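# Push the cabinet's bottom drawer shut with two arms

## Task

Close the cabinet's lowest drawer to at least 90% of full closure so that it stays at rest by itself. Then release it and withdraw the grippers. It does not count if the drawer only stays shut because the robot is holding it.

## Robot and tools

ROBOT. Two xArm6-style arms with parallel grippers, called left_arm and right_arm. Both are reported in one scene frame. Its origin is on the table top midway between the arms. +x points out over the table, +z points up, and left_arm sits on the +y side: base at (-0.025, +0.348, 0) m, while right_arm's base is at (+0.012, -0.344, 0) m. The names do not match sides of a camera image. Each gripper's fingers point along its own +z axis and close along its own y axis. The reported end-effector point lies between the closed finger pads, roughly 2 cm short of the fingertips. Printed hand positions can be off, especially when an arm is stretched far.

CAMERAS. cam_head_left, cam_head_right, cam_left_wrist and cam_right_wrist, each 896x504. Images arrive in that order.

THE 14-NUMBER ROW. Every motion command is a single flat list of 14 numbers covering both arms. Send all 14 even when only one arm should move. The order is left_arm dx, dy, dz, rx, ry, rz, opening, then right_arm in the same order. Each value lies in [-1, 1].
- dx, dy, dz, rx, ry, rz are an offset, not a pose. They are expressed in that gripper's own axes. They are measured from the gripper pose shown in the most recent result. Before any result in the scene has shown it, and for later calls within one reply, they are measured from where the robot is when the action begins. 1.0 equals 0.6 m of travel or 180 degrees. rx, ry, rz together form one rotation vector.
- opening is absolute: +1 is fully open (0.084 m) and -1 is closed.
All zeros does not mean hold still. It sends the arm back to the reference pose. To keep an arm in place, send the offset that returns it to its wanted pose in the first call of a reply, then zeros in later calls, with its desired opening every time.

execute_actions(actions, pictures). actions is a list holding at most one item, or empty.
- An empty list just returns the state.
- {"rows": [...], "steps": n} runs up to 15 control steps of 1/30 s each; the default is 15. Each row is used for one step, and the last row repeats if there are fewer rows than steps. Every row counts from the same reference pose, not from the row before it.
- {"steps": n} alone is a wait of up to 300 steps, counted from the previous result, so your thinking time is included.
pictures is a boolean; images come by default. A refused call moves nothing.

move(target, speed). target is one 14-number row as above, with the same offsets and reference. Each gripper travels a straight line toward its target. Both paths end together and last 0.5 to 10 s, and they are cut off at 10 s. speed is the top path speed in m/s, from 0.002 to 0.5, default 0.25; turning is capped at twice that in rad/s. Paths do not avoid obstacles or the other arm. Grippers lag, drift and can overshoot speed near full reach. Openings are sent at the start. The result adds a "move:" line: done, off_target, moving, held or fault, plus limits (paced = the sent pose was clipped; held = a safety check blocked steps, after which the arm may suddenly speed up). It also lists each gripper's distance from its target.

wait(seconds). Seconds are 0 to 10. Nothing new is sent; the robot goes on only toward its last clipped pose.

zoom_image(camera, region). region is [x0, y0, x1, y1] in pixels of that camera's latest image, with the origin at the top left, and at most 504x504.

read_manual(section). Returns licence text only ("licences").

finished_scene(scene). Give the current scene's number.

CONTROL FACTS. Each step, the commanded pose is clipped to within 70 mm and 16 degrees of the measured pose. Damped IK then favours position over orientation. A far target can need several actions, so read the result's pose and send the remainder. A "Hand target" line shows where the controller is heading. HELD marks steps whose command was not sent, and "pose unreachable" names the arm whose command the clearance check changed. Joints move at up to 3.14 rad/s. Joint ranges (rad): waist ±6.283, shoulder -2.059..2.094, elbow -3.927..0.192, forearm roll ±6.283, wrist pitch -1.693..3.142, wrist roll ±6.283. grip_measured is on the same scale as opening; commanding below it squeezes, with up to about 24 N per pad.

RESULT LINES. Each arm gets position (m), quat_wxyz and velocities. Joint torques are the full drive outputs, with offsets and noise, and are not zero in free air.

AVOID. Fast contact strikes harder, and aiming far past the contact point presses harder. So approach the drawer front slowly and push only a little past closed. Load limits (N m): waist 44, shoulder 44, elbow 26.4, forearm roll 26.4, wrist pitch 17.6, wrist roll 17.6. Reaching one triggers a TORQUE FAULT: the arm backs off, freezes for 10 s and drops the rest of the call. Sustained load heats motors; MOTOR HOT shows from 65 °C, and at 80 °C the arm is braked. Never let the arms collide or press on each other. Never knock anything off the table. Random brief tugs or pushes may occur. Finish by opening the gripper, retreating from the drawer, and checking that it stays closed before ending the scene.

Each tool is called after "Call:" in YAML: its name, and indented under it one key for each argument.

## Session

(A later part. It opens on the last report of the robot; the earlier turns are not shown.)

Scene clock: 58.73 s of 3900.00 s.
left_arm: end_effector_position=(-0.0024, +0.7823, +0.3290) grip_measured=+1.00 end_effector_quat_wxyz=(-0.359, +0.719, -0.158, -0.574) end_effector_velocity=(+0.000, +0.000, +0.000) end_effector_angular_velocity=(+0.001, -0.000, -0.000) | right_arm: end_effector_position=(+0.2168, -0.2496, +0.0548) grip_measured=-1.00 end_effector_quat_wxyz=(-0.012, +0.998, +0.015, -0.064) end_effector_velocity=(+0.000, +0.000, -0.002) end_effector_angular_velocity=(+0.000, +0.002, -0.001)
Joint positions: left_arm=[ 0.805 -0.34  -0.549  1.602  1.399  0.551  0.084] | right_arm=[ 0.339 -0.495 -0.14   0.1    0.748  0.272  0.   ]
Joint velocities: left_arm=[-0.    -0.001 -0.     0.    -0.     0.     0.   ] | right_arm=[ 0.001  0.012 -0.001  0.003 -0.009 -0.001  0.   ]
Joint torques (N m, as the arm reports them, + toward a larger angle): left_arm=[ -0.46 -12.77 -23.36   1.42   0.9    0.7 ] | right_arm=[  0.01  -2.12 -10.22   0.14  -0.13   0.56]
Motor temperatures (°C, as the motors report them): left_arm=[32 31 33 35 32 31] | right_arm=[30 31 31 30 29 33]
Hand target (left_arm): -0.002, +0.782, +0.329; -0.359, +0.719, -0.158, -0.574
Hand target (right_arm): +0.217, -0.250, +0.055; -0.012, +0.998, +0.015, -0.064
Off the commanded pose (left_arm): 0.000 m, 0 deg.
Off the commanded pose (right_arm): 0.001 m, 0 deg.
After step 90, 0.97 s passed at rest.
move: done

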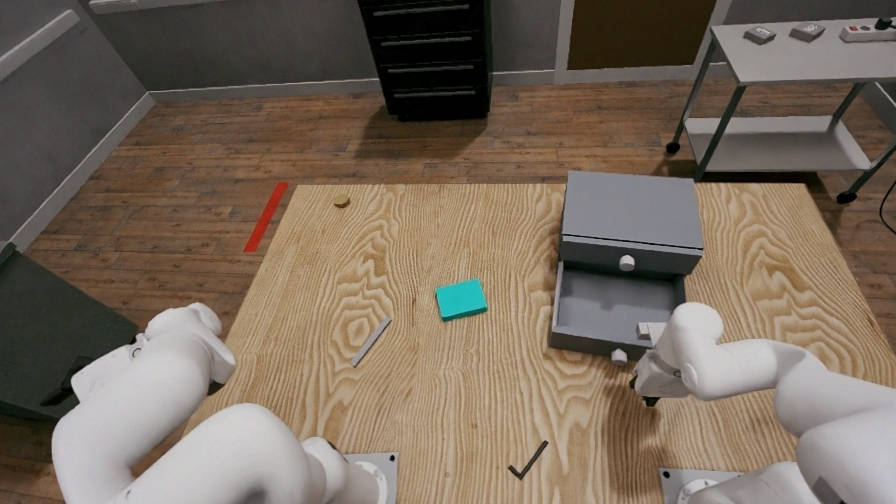

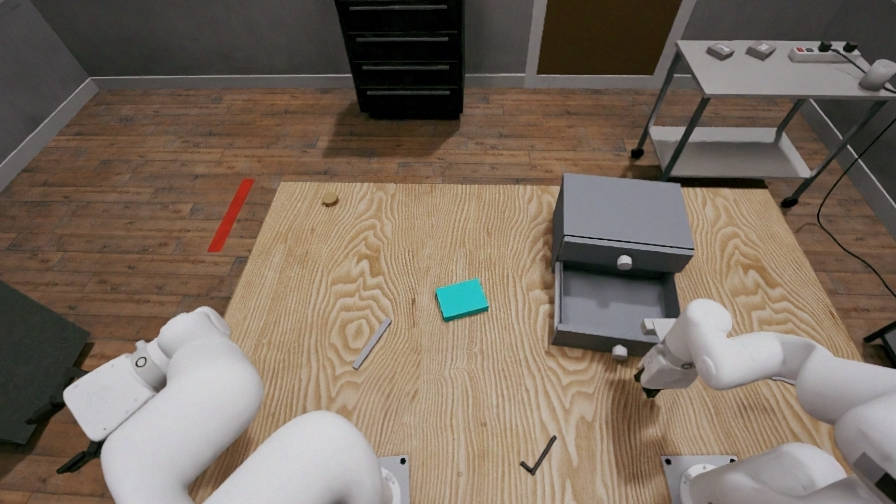

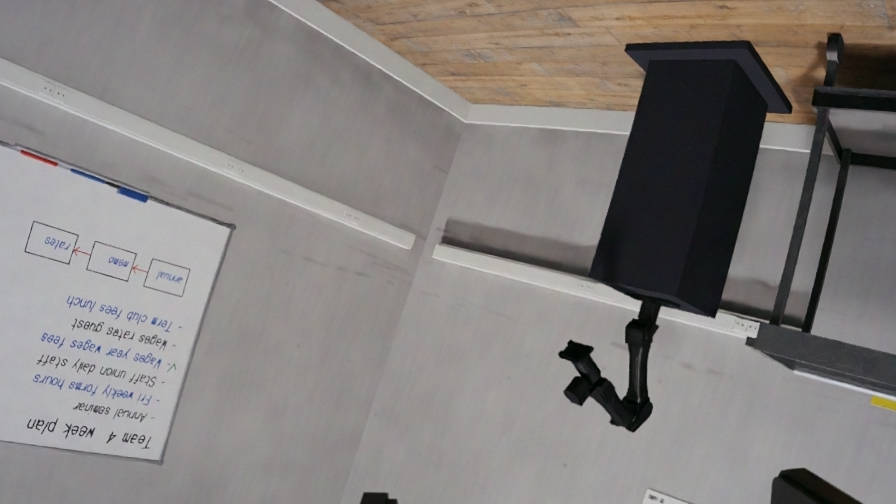

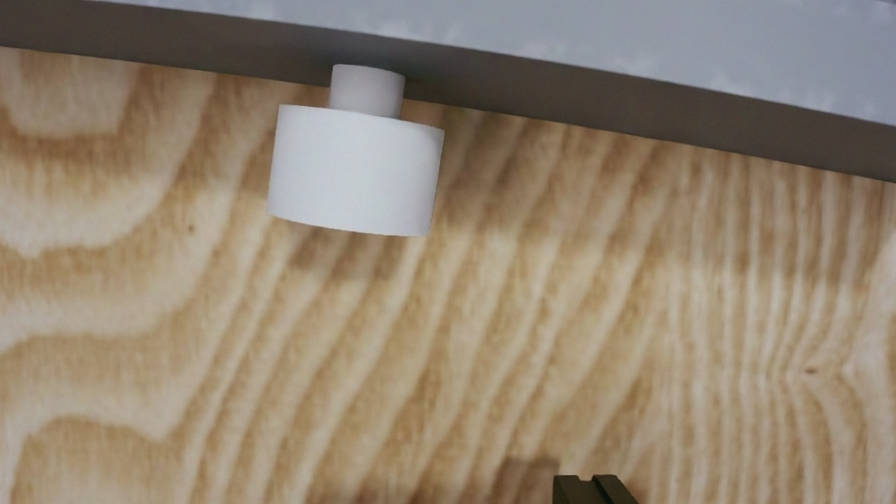

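Call:
move:
  target: [0,0,0,0,0,0,1, 0.37,0,-0.047,0,0,0,-1]
  speed: 0.08

Scene clock: 78.13 s of 3900.00 s.
left_arm: end_effector_position=(-0.0024, +0.7823, +0.3290) grip_measured=+1.00 end_effector_quat_wxyz=(-0.359, +0.719, -0.158, -0.574) end_effector_velocity=(-0.001, -0.000, -0.000) end_effector_angular_velocity=(-0.001, +0.002, +0.001) | right_arm: end_effector_position=(+0.3920, -0.2482, +0.0392) grip_measured=-1.00 end_effector_quat_wxyz=(-0.006, +0.995, +0.011, -0.097) end_effector_velocity=(+0.001, +0.000, +0.001) end_effector_angular_velocity=(+0.001, -0.002, -0.001)
Joint positions: left_arm=[ 0.805 -0.34  -0.549  1.602  1.399  0.551  0.084] | right_arm=[ 0.183  0.184 -0.792  0.072  0.798  0.145  0.   ]
Joint velocities: left_arm=[ 0.     0.001  0.001 -0.     0.001  0.    -0.   ] | right_arm=[ 0.     0.    -0.002  0.001 -0.     0.     0.   ]
Joint torques (N m, as the arm reports them, + toward a larger angle): left_arm=[ -0.64 -12.77 -23.54   1.34   0.85   0.7 ] | right_arm=[ 4.49  2.73  1.43 -0.49  3.86  0.22]
Motor temperatures (°C, as the motors report them): left_arm=[32 31 33 35 32 31] | right_arm=[30 31 30 30 30 33]
Hand target (left_arm): -0.002, +0.782, +0.329; -0.359, +0.719, -0.158, -0.574
Hand target (right_arm): +0.383, -0.250, +0.033; -0.003, +0.994, +0.011, -0.107
Off the commanded pose (left_arm): 0.000 m, 0 deg.
Off the commanded pose (right_arm): 0.051 m, 4 deg.
TORQUE FAULT: the external load on joint 3 (elbow) of the right arm reached its load limit, and that arm stopped for 10 seconds. A torque fault stops only its own arm. That arm's remaining commands of this call were not run. Joint 3 (elbow) of that arm moved back by up to 3 degrees. That arm holds there, with its grip as last carried out, and accepts commands again: back off and push less far. That arm stops again, at the same cost, whenever a joint's load reaches its limit.
After step 90, 3.60 s passed at rest.
move: fault (right_arm)

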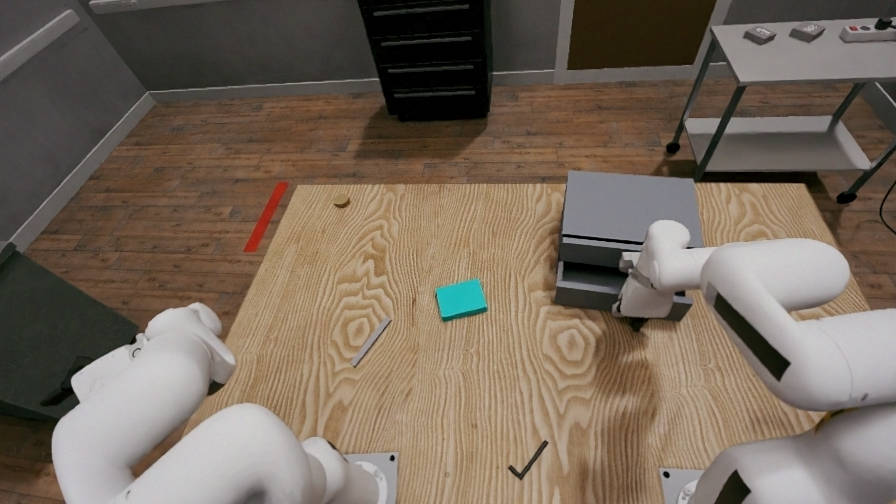

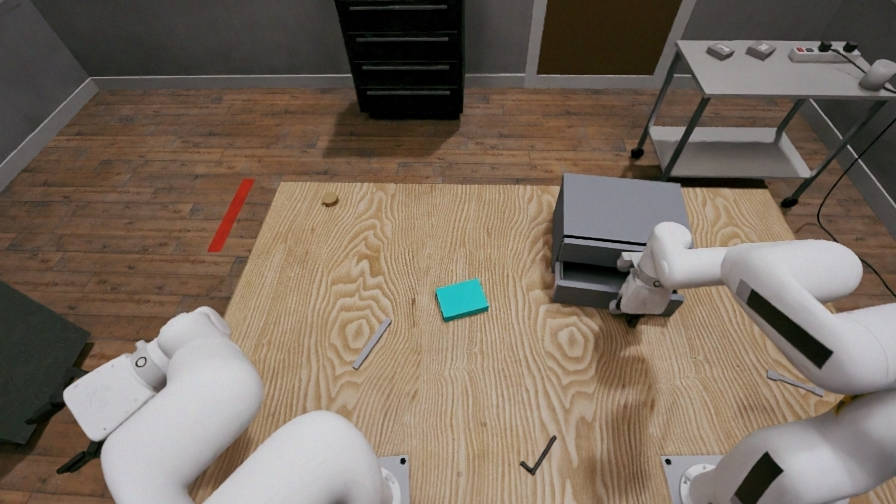

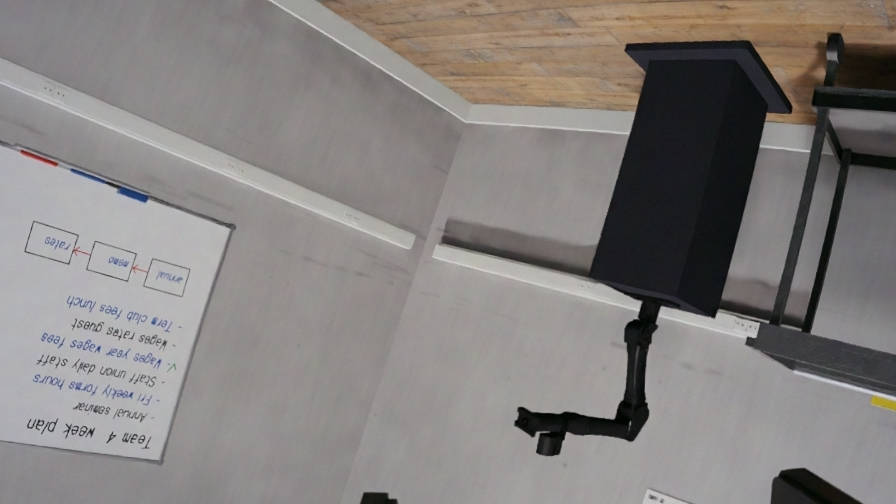

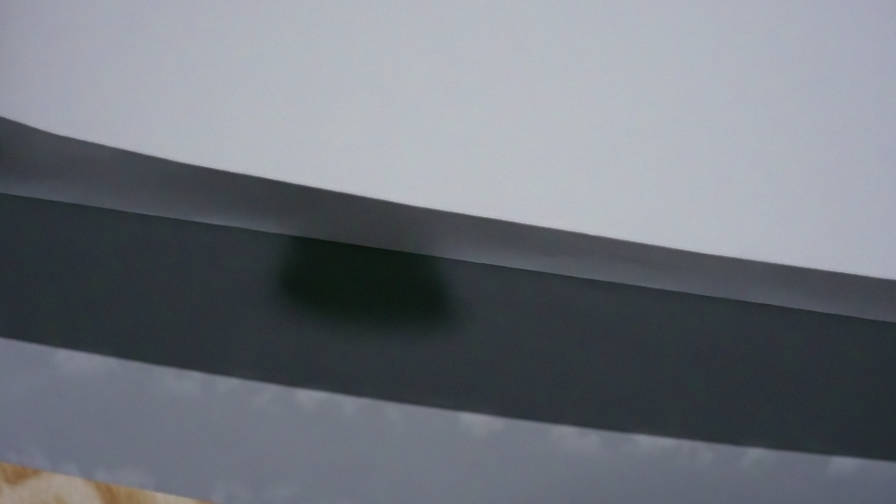

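Call:
move:
  target: [0,0,0,0,0,0,1, -0.17,0,0,0,0.2,0,-1]
  speed: 0.15

Scene clock: 85.97 s of 3900.00 s.
left_arm: end_effector_position=(-0.0024, +0.7823, +0.3290) grip_measured=+1.00 end_effector_quat_wxyz=(-0.359, +0.719, -0.158, -0.574) end_effector_velocity=(-0.000, -0.000, -0.000) end_effector_angular_velocity=(-0.001, +0.000, +0.000) | right_arm: end_effector_position=(+0.2912, -0.2497, +0.0594) grip_measured=-1.00 end_effector_quat_wxyz=(-0.012, +0.977, +0.010, +0.210) end_effector_velocity=(-0.000, +0.000, -0.001) end_effector_angular_velocity=(-0.014, -0.027, -0.011)
Joint positions: left_arm=[ 0.805 -0.34  -0.549  1.602  1.399  0.551  0.084] | right_arm=[ 0.104 -0.444 -0.003 -0.926  0.039  1.043  0.   ]
Joint velocities: left_arm=[ 0.     0.     0.001 -0.001  0.    -0.    -0.   ] | right_arm=[-0.048  0.022 -0.033 -0.317 -0.008  0.277  0.   ]
Joint torques (N m, as the arm reports them, + toward a larger angle): left_arm=[ -0.4  -12.78 -23.39   1.27   0.85   0.76] | right_arm=[ 0.3  -2.01 -9.16  1.28 -0.5   0.72]
Motor temperatures (°C, as the motors report them): left_arm=[32 31 33 35 32 31] | right_arm=[30 31 29 30 30 33]
Hand target (left_arm): -0.002, +0.782, +0.329; -0.359, +0.719, -0.158, -0.574
Hand target (right_arm): +0.291, -0.250, +0.059; -0.011, +0.977, +0.009, +0.212
Off the commanded pose (left_arm): 0.000 m, 0 deg.
Off the commanded pose (right_arm): 0.001 m, 1 deg.
After step 90, 1.93 s passed at rest.
move: done

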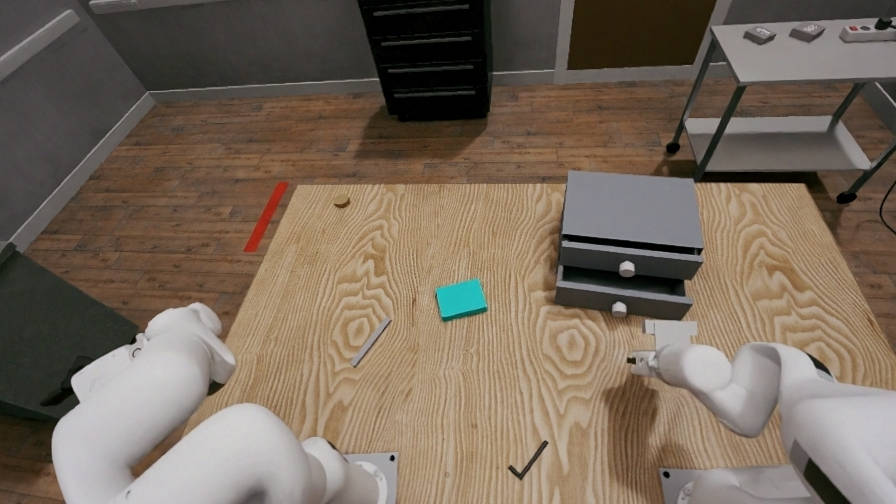

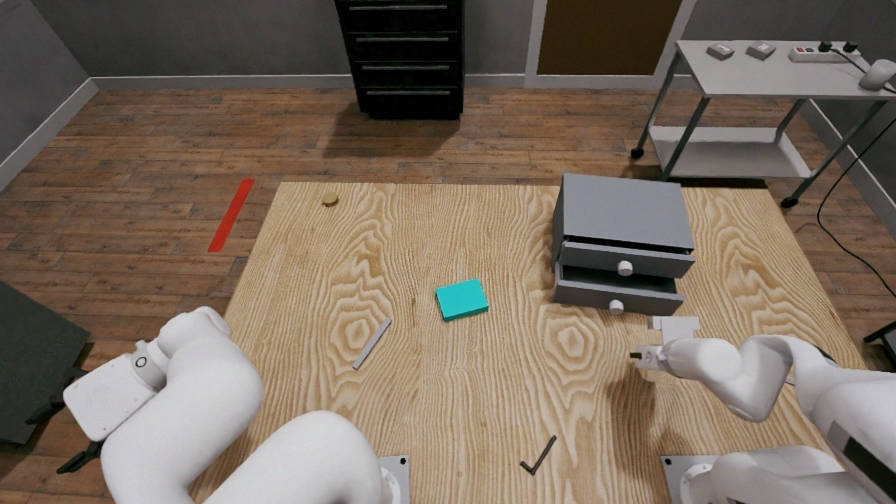

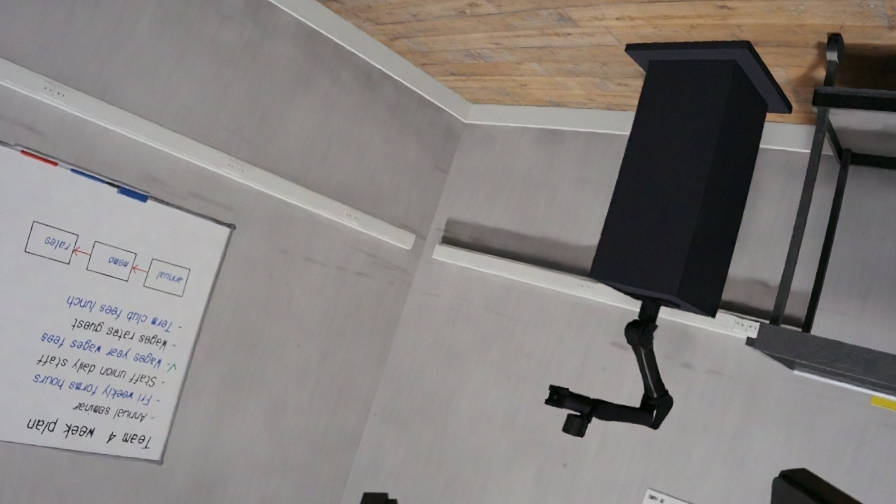

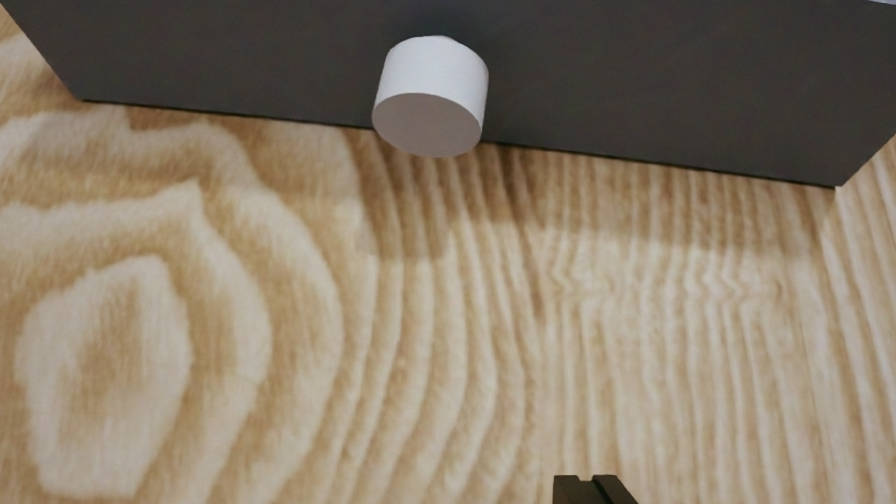

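Call:
move:
  target: [0,0,0,0,0,0,1, 0.228,0,0.103,0,0,0,-1]
  speed: 0.06

Scene clock: 92.67 s of 3900.00 s.
left_arm: end_effector_position=(-0.0024, +0.7823, +0.3290) grip_measured=+1.00 end_effector_quat_wxyz=(-0.359, +0.719, -0.158, -0.574) end_effector_velocity=(+0.001, +0.000, +0.000) end_effector_angular_velocity=(+0.000, -0.001, -0.003) | right_arm: end_effector_position=(+0.4412, -0.2463, +0.0596) grip_measured=-1.00 end_effector_quat_wxyz=(-0.012, +0.977, +0.010, +0.211) end_effector_velocity=(+0.001, +0.000, -0.001) end_effector_angular_velocity=(+0.001, +0.010, +0.002)
Joint positions: left_arm=[ 0.805 -0.34  -0.549  1.602  1.399  0.551  0.084] | right_arm=[ 0.055  0.071 -0.507 -0.89   0.015  0.963  0.   ]
Joint velocities: left_arm=[-0.002 -0.001 -0.     0.    -0.001  0.    -0.   ] | right_arm=[ 0.012  0.002  0.005  0.096  0.004 -0.086  0.   ]
Joint torques (N m, as the arm reports them, + toward a larger angle): left_arm=[ -0.38 -12.87 -23.52   1.36   0.84   0.81] | right_arm=[ -0.49  -9.64 -10.09   0.94  -0.72   0.57]
Motor temperatures (°C, as the motors report them): left_arm=[32 31 34 35 32 31] | right_arm=[30 31 30 30 30 33]
Hand target (left_arm): -0.002, +0.782, +0.329; -0.359, +0.719, -0.158, -0.574
Hand target (right_arm): +0.441, -0.246, +0.059; -0.012, +0.977, +0.010, +0.211
Off the commanded pose (left_arm): 0.000 m, 0 deg.
Off the commanded pose (right_arm): 0.000 m, 0 deg.
After step 90, 0.83 s passed at rest.
move: done

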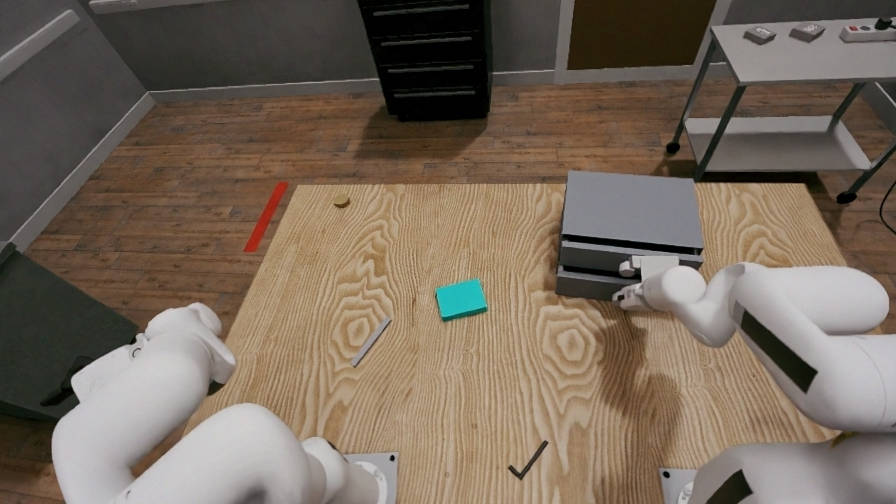

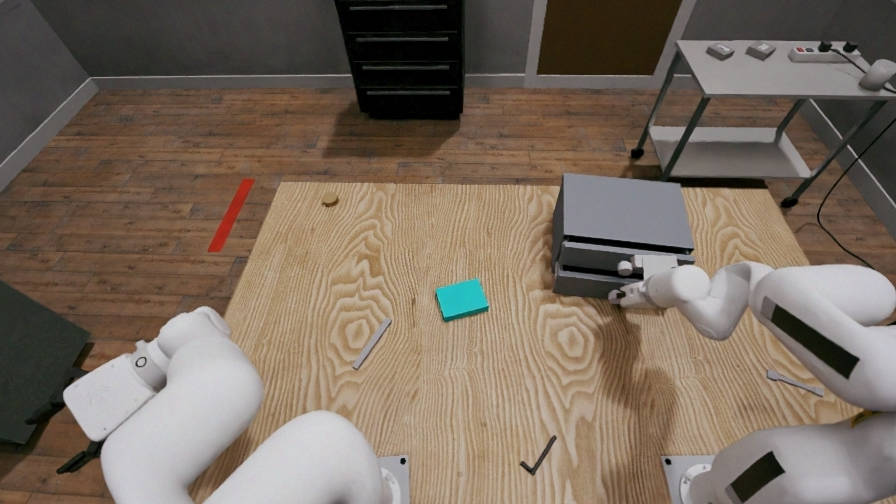

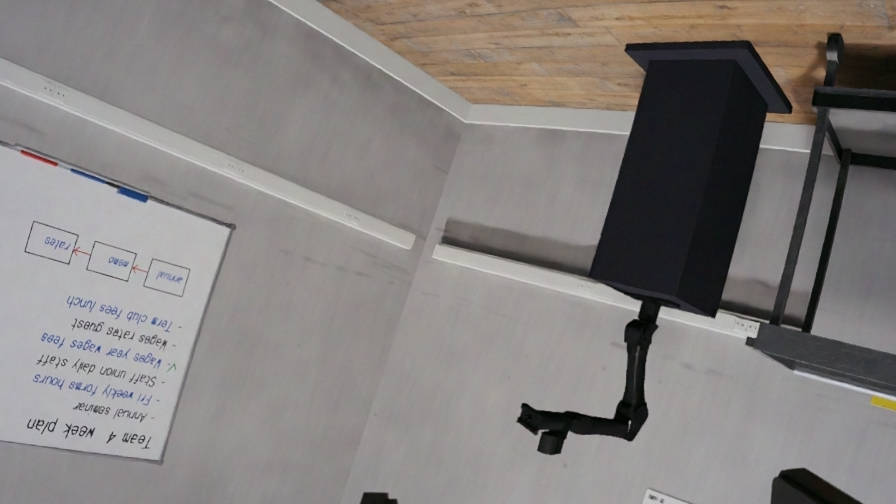

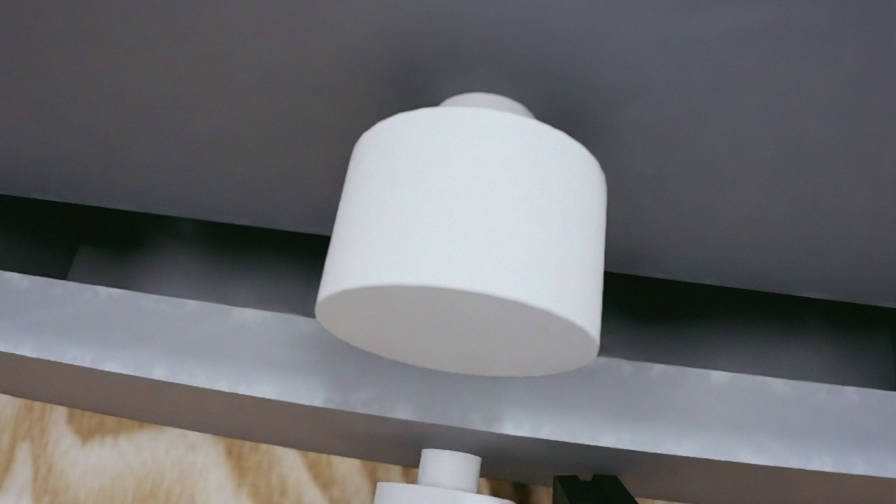

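Still a small gap; push a little more.

Call:
move:
  target: [0,0,0,0,0,0,1, 0.045,0,0.02,0,0,0,-1]
  speed: 0.04

Scene clock: 97.13 s of 3900.00 s.
left_arm: end_effector_position=(-0.0024, +0.7823, +0.3290) grip_measured=+1.00 end_effector_quat_wxyz=(-0.359, +0.719, -0.158, -0.574) end_effector_velocity=(+0.000, -0.000, +0.000) end_effector_angular_velocity=(+0.001, +0.001, -0.000) | right_arm: end_effector_position=(+0.4707, -0.2459, +0.0598) grip_measured=-1.00 end_effector_quat_wxyz=(-0.012, +0.977, +0.009, +0.212) end_effector_velocity=(+0.001, +0.001, -0.000) end_effector_angular_velocity=(+0.004, +0.004, +0.002)
Joint positions: left_arm=[ 0.805 -0.34  -0.549  1.602  1.399  0.551  0.084] | right_arm=[ 0.071  0.14  -0.588 -0.742  0.029  0.829  0.   ]
Joint velocities: left_arm=[-0.001 -0.     0.001  0.     0.002 -0.     0.   ] | right_arm=[ 0.007  0.002  0.002  0.059 -0.    -0.052  0.   ]
Joint torques (N m, as the arm reports them, + toward a larger angle): left_arm=[ -0.37 -12.96 -23.52   1.26   0.83   0.68] | right_arm=[  1.35 -11.03 -10.45   0.74  -1.25   0.46]
Motor temperatures (°C, as the motors report them): left_arm=[32 31 34 35 32 31] | right_arm=[30 31 30 30 30 33]
Hand target (left_arm): -0.002, +0.782, +0.329; -0.359, +0.719, -0.158, -0.574
Hand target (right_arm): +0.471, -0.246, +0.060; -0.012, +0.977, +0.009, +0.212
Off the commanded pose (left_arm): 0.000 m, 0 deg.
Off the commanded pose (right_arm): 0.000 m, 0 deg.
After step 90, 0.40 s passed at rest.
move: done

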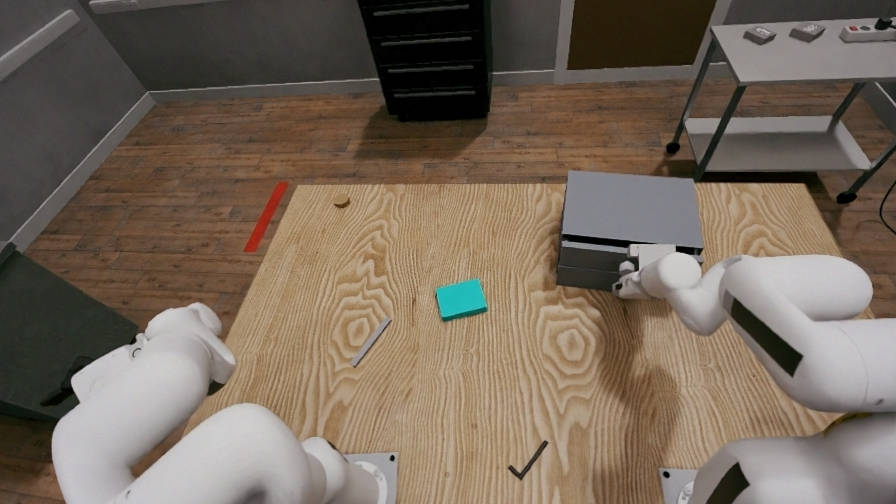

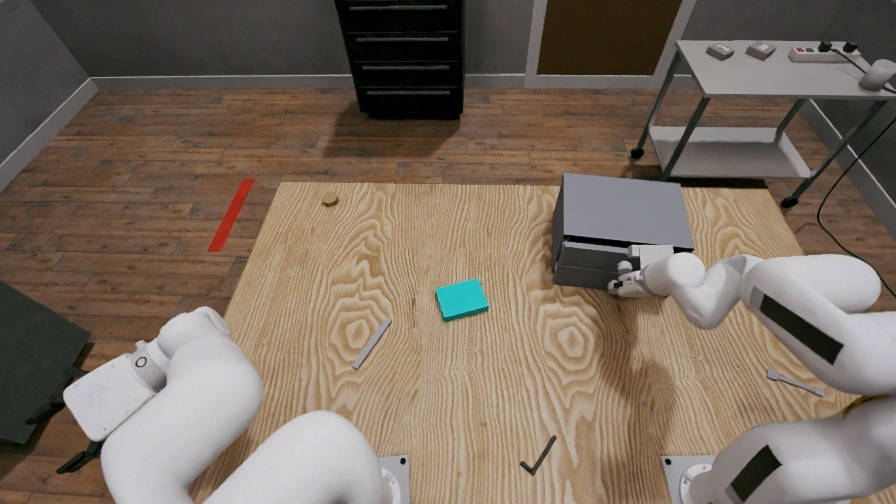

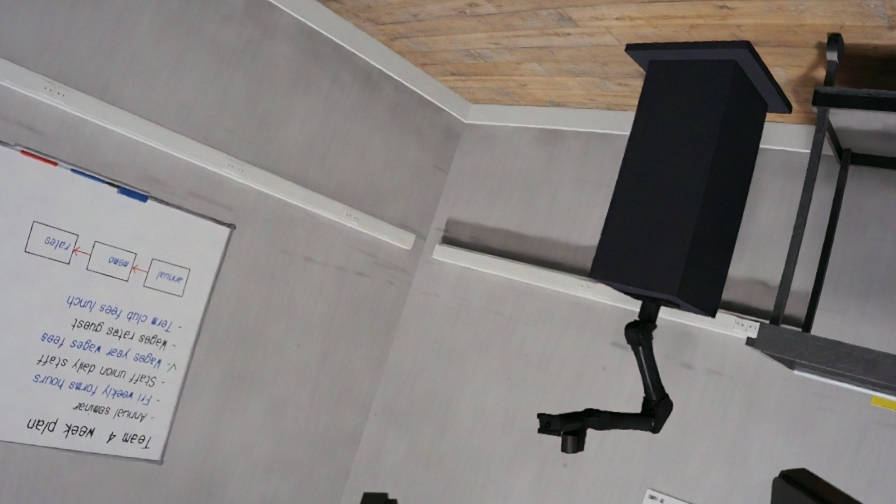

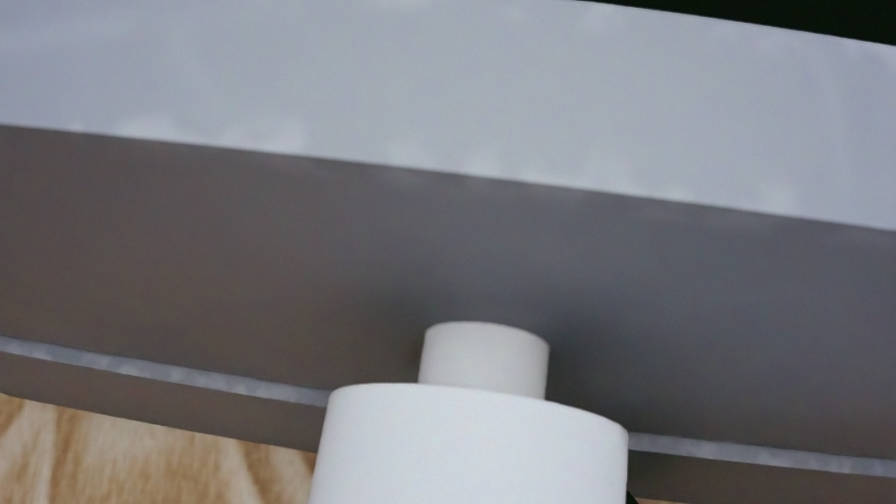

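Looks flush. Retreat.

Call:
move:
  target: [0,0,0,0,0,0,1, -0.2,0,-0.2,0,0,0,-1]

Scene clock: 101.43 s of 3900.00 s.
left_arm: end_effector_position=(-0.0024, +0.7823, +0.3290) grip_measured=+1.00 end_effector_quat_wxyz=(-0.359, +0.719, -0.158, -0.574) end_effector_velocity=(-0.001, -0.000, -0.000) end_effector_angular_velocity=(-0.001, +0.000, +0.001) | right_arm: end_effector_position=(+0.3123, -0.2507, +0.1190) grip_measured=-1.00 end_effector_quat_wxyz=(-0.010, +0.977, +0.009, +0.213) end_effector_velocity=(-0.001, -0.001, +0.001) end_effector_angular_velocity=(+0.002, +0.006, +0.002)
Joint positions: left_arm=[ 0.805 -0.34  -0.549  1.602  1.399  0.551  0.084] | right_arm=[ 0.275 -0.711 -0.042 -0.311  0.351  0.567  0.   ]
Joint velocities: left_arm=[ 0.001 -0.     0.001 -0.     0.     0.     0.   ] | right_arm=[ 0.001 -0.016  0.001  0.027  0.017 -0.026  0.   ]
Joint torques (N m, as the arm reports them, + toward a larger angle): left_arm=[ -0.45 -12.97 -23.55   1.42   0.87   0.75] | right_arm=[ -0.08  -0.26 -11.5    0.14  -0.77   0.71]
Motor temperatures (°C, as the motors report them): left_arm=[32 31 34 35 32 31] | right_arm=[30 31 30 30 30 33]
Hand target (left_arm): -0.002, +0.782, +0.329; -0.359, +0.719, -0.158, -0.574
Hand target (right_arm): +0.312, -0.251, +0.119; -0.011, +0.977, +0.009, +0.213
Off the commanded pose (left_arm): 0.000 m, 0 deg.
Off the commanded pose (right_arm): 0.001 m, 0 deg.
move: done

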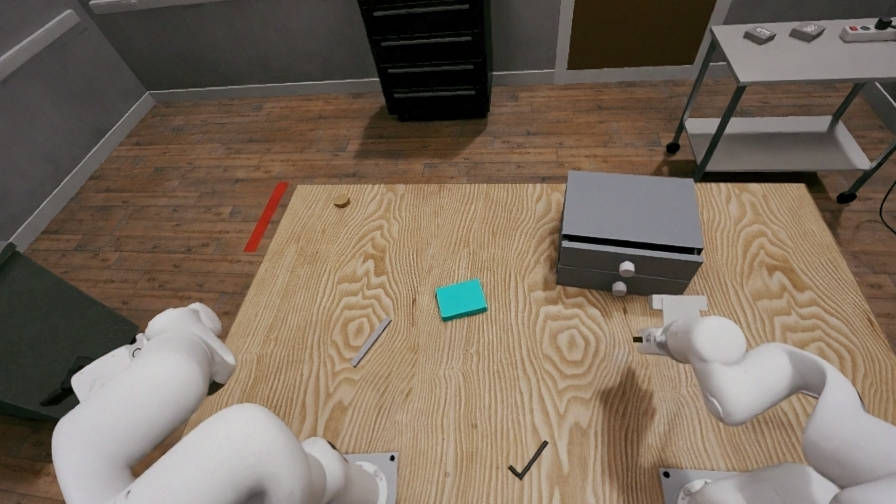

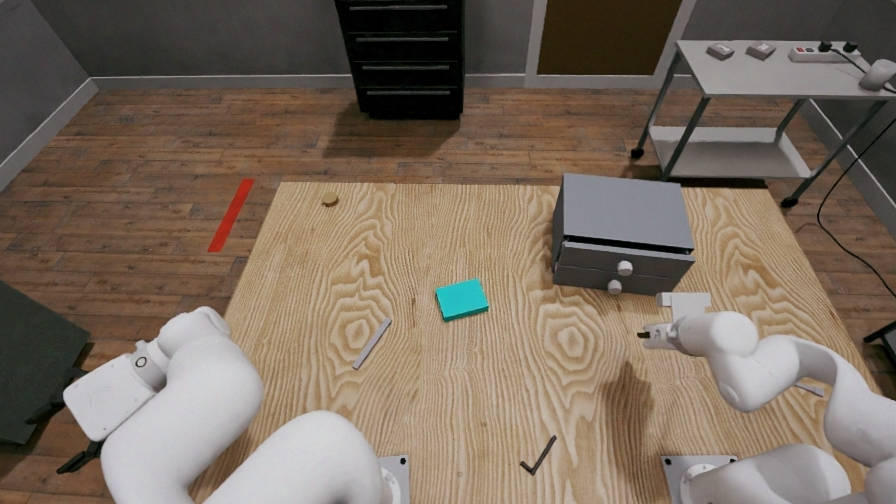

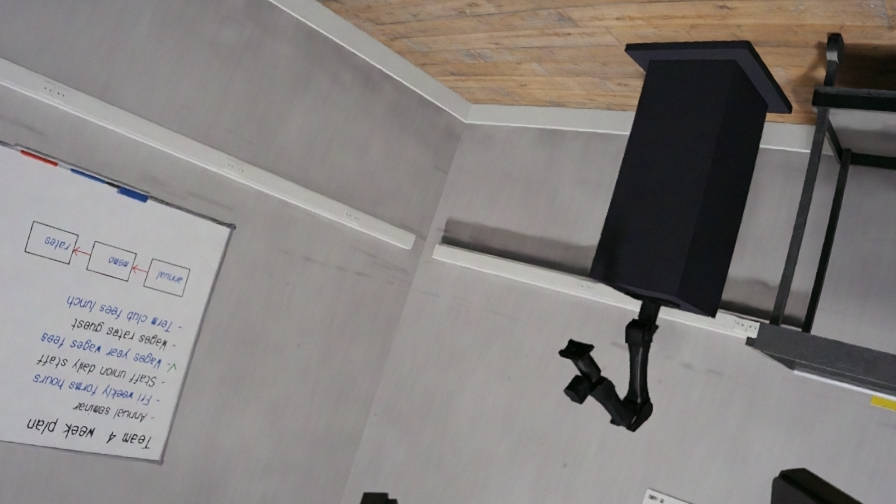

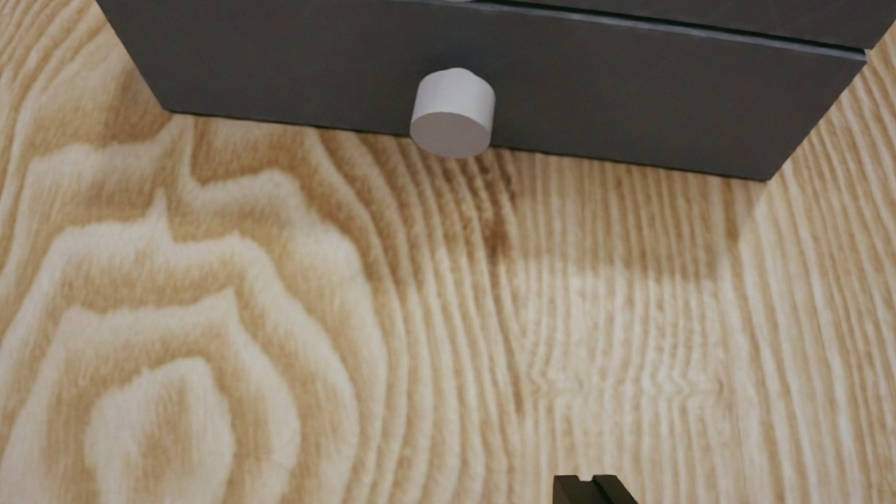

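Call:
finished_scene:
  scene: 2

The scene is finished: the task was done.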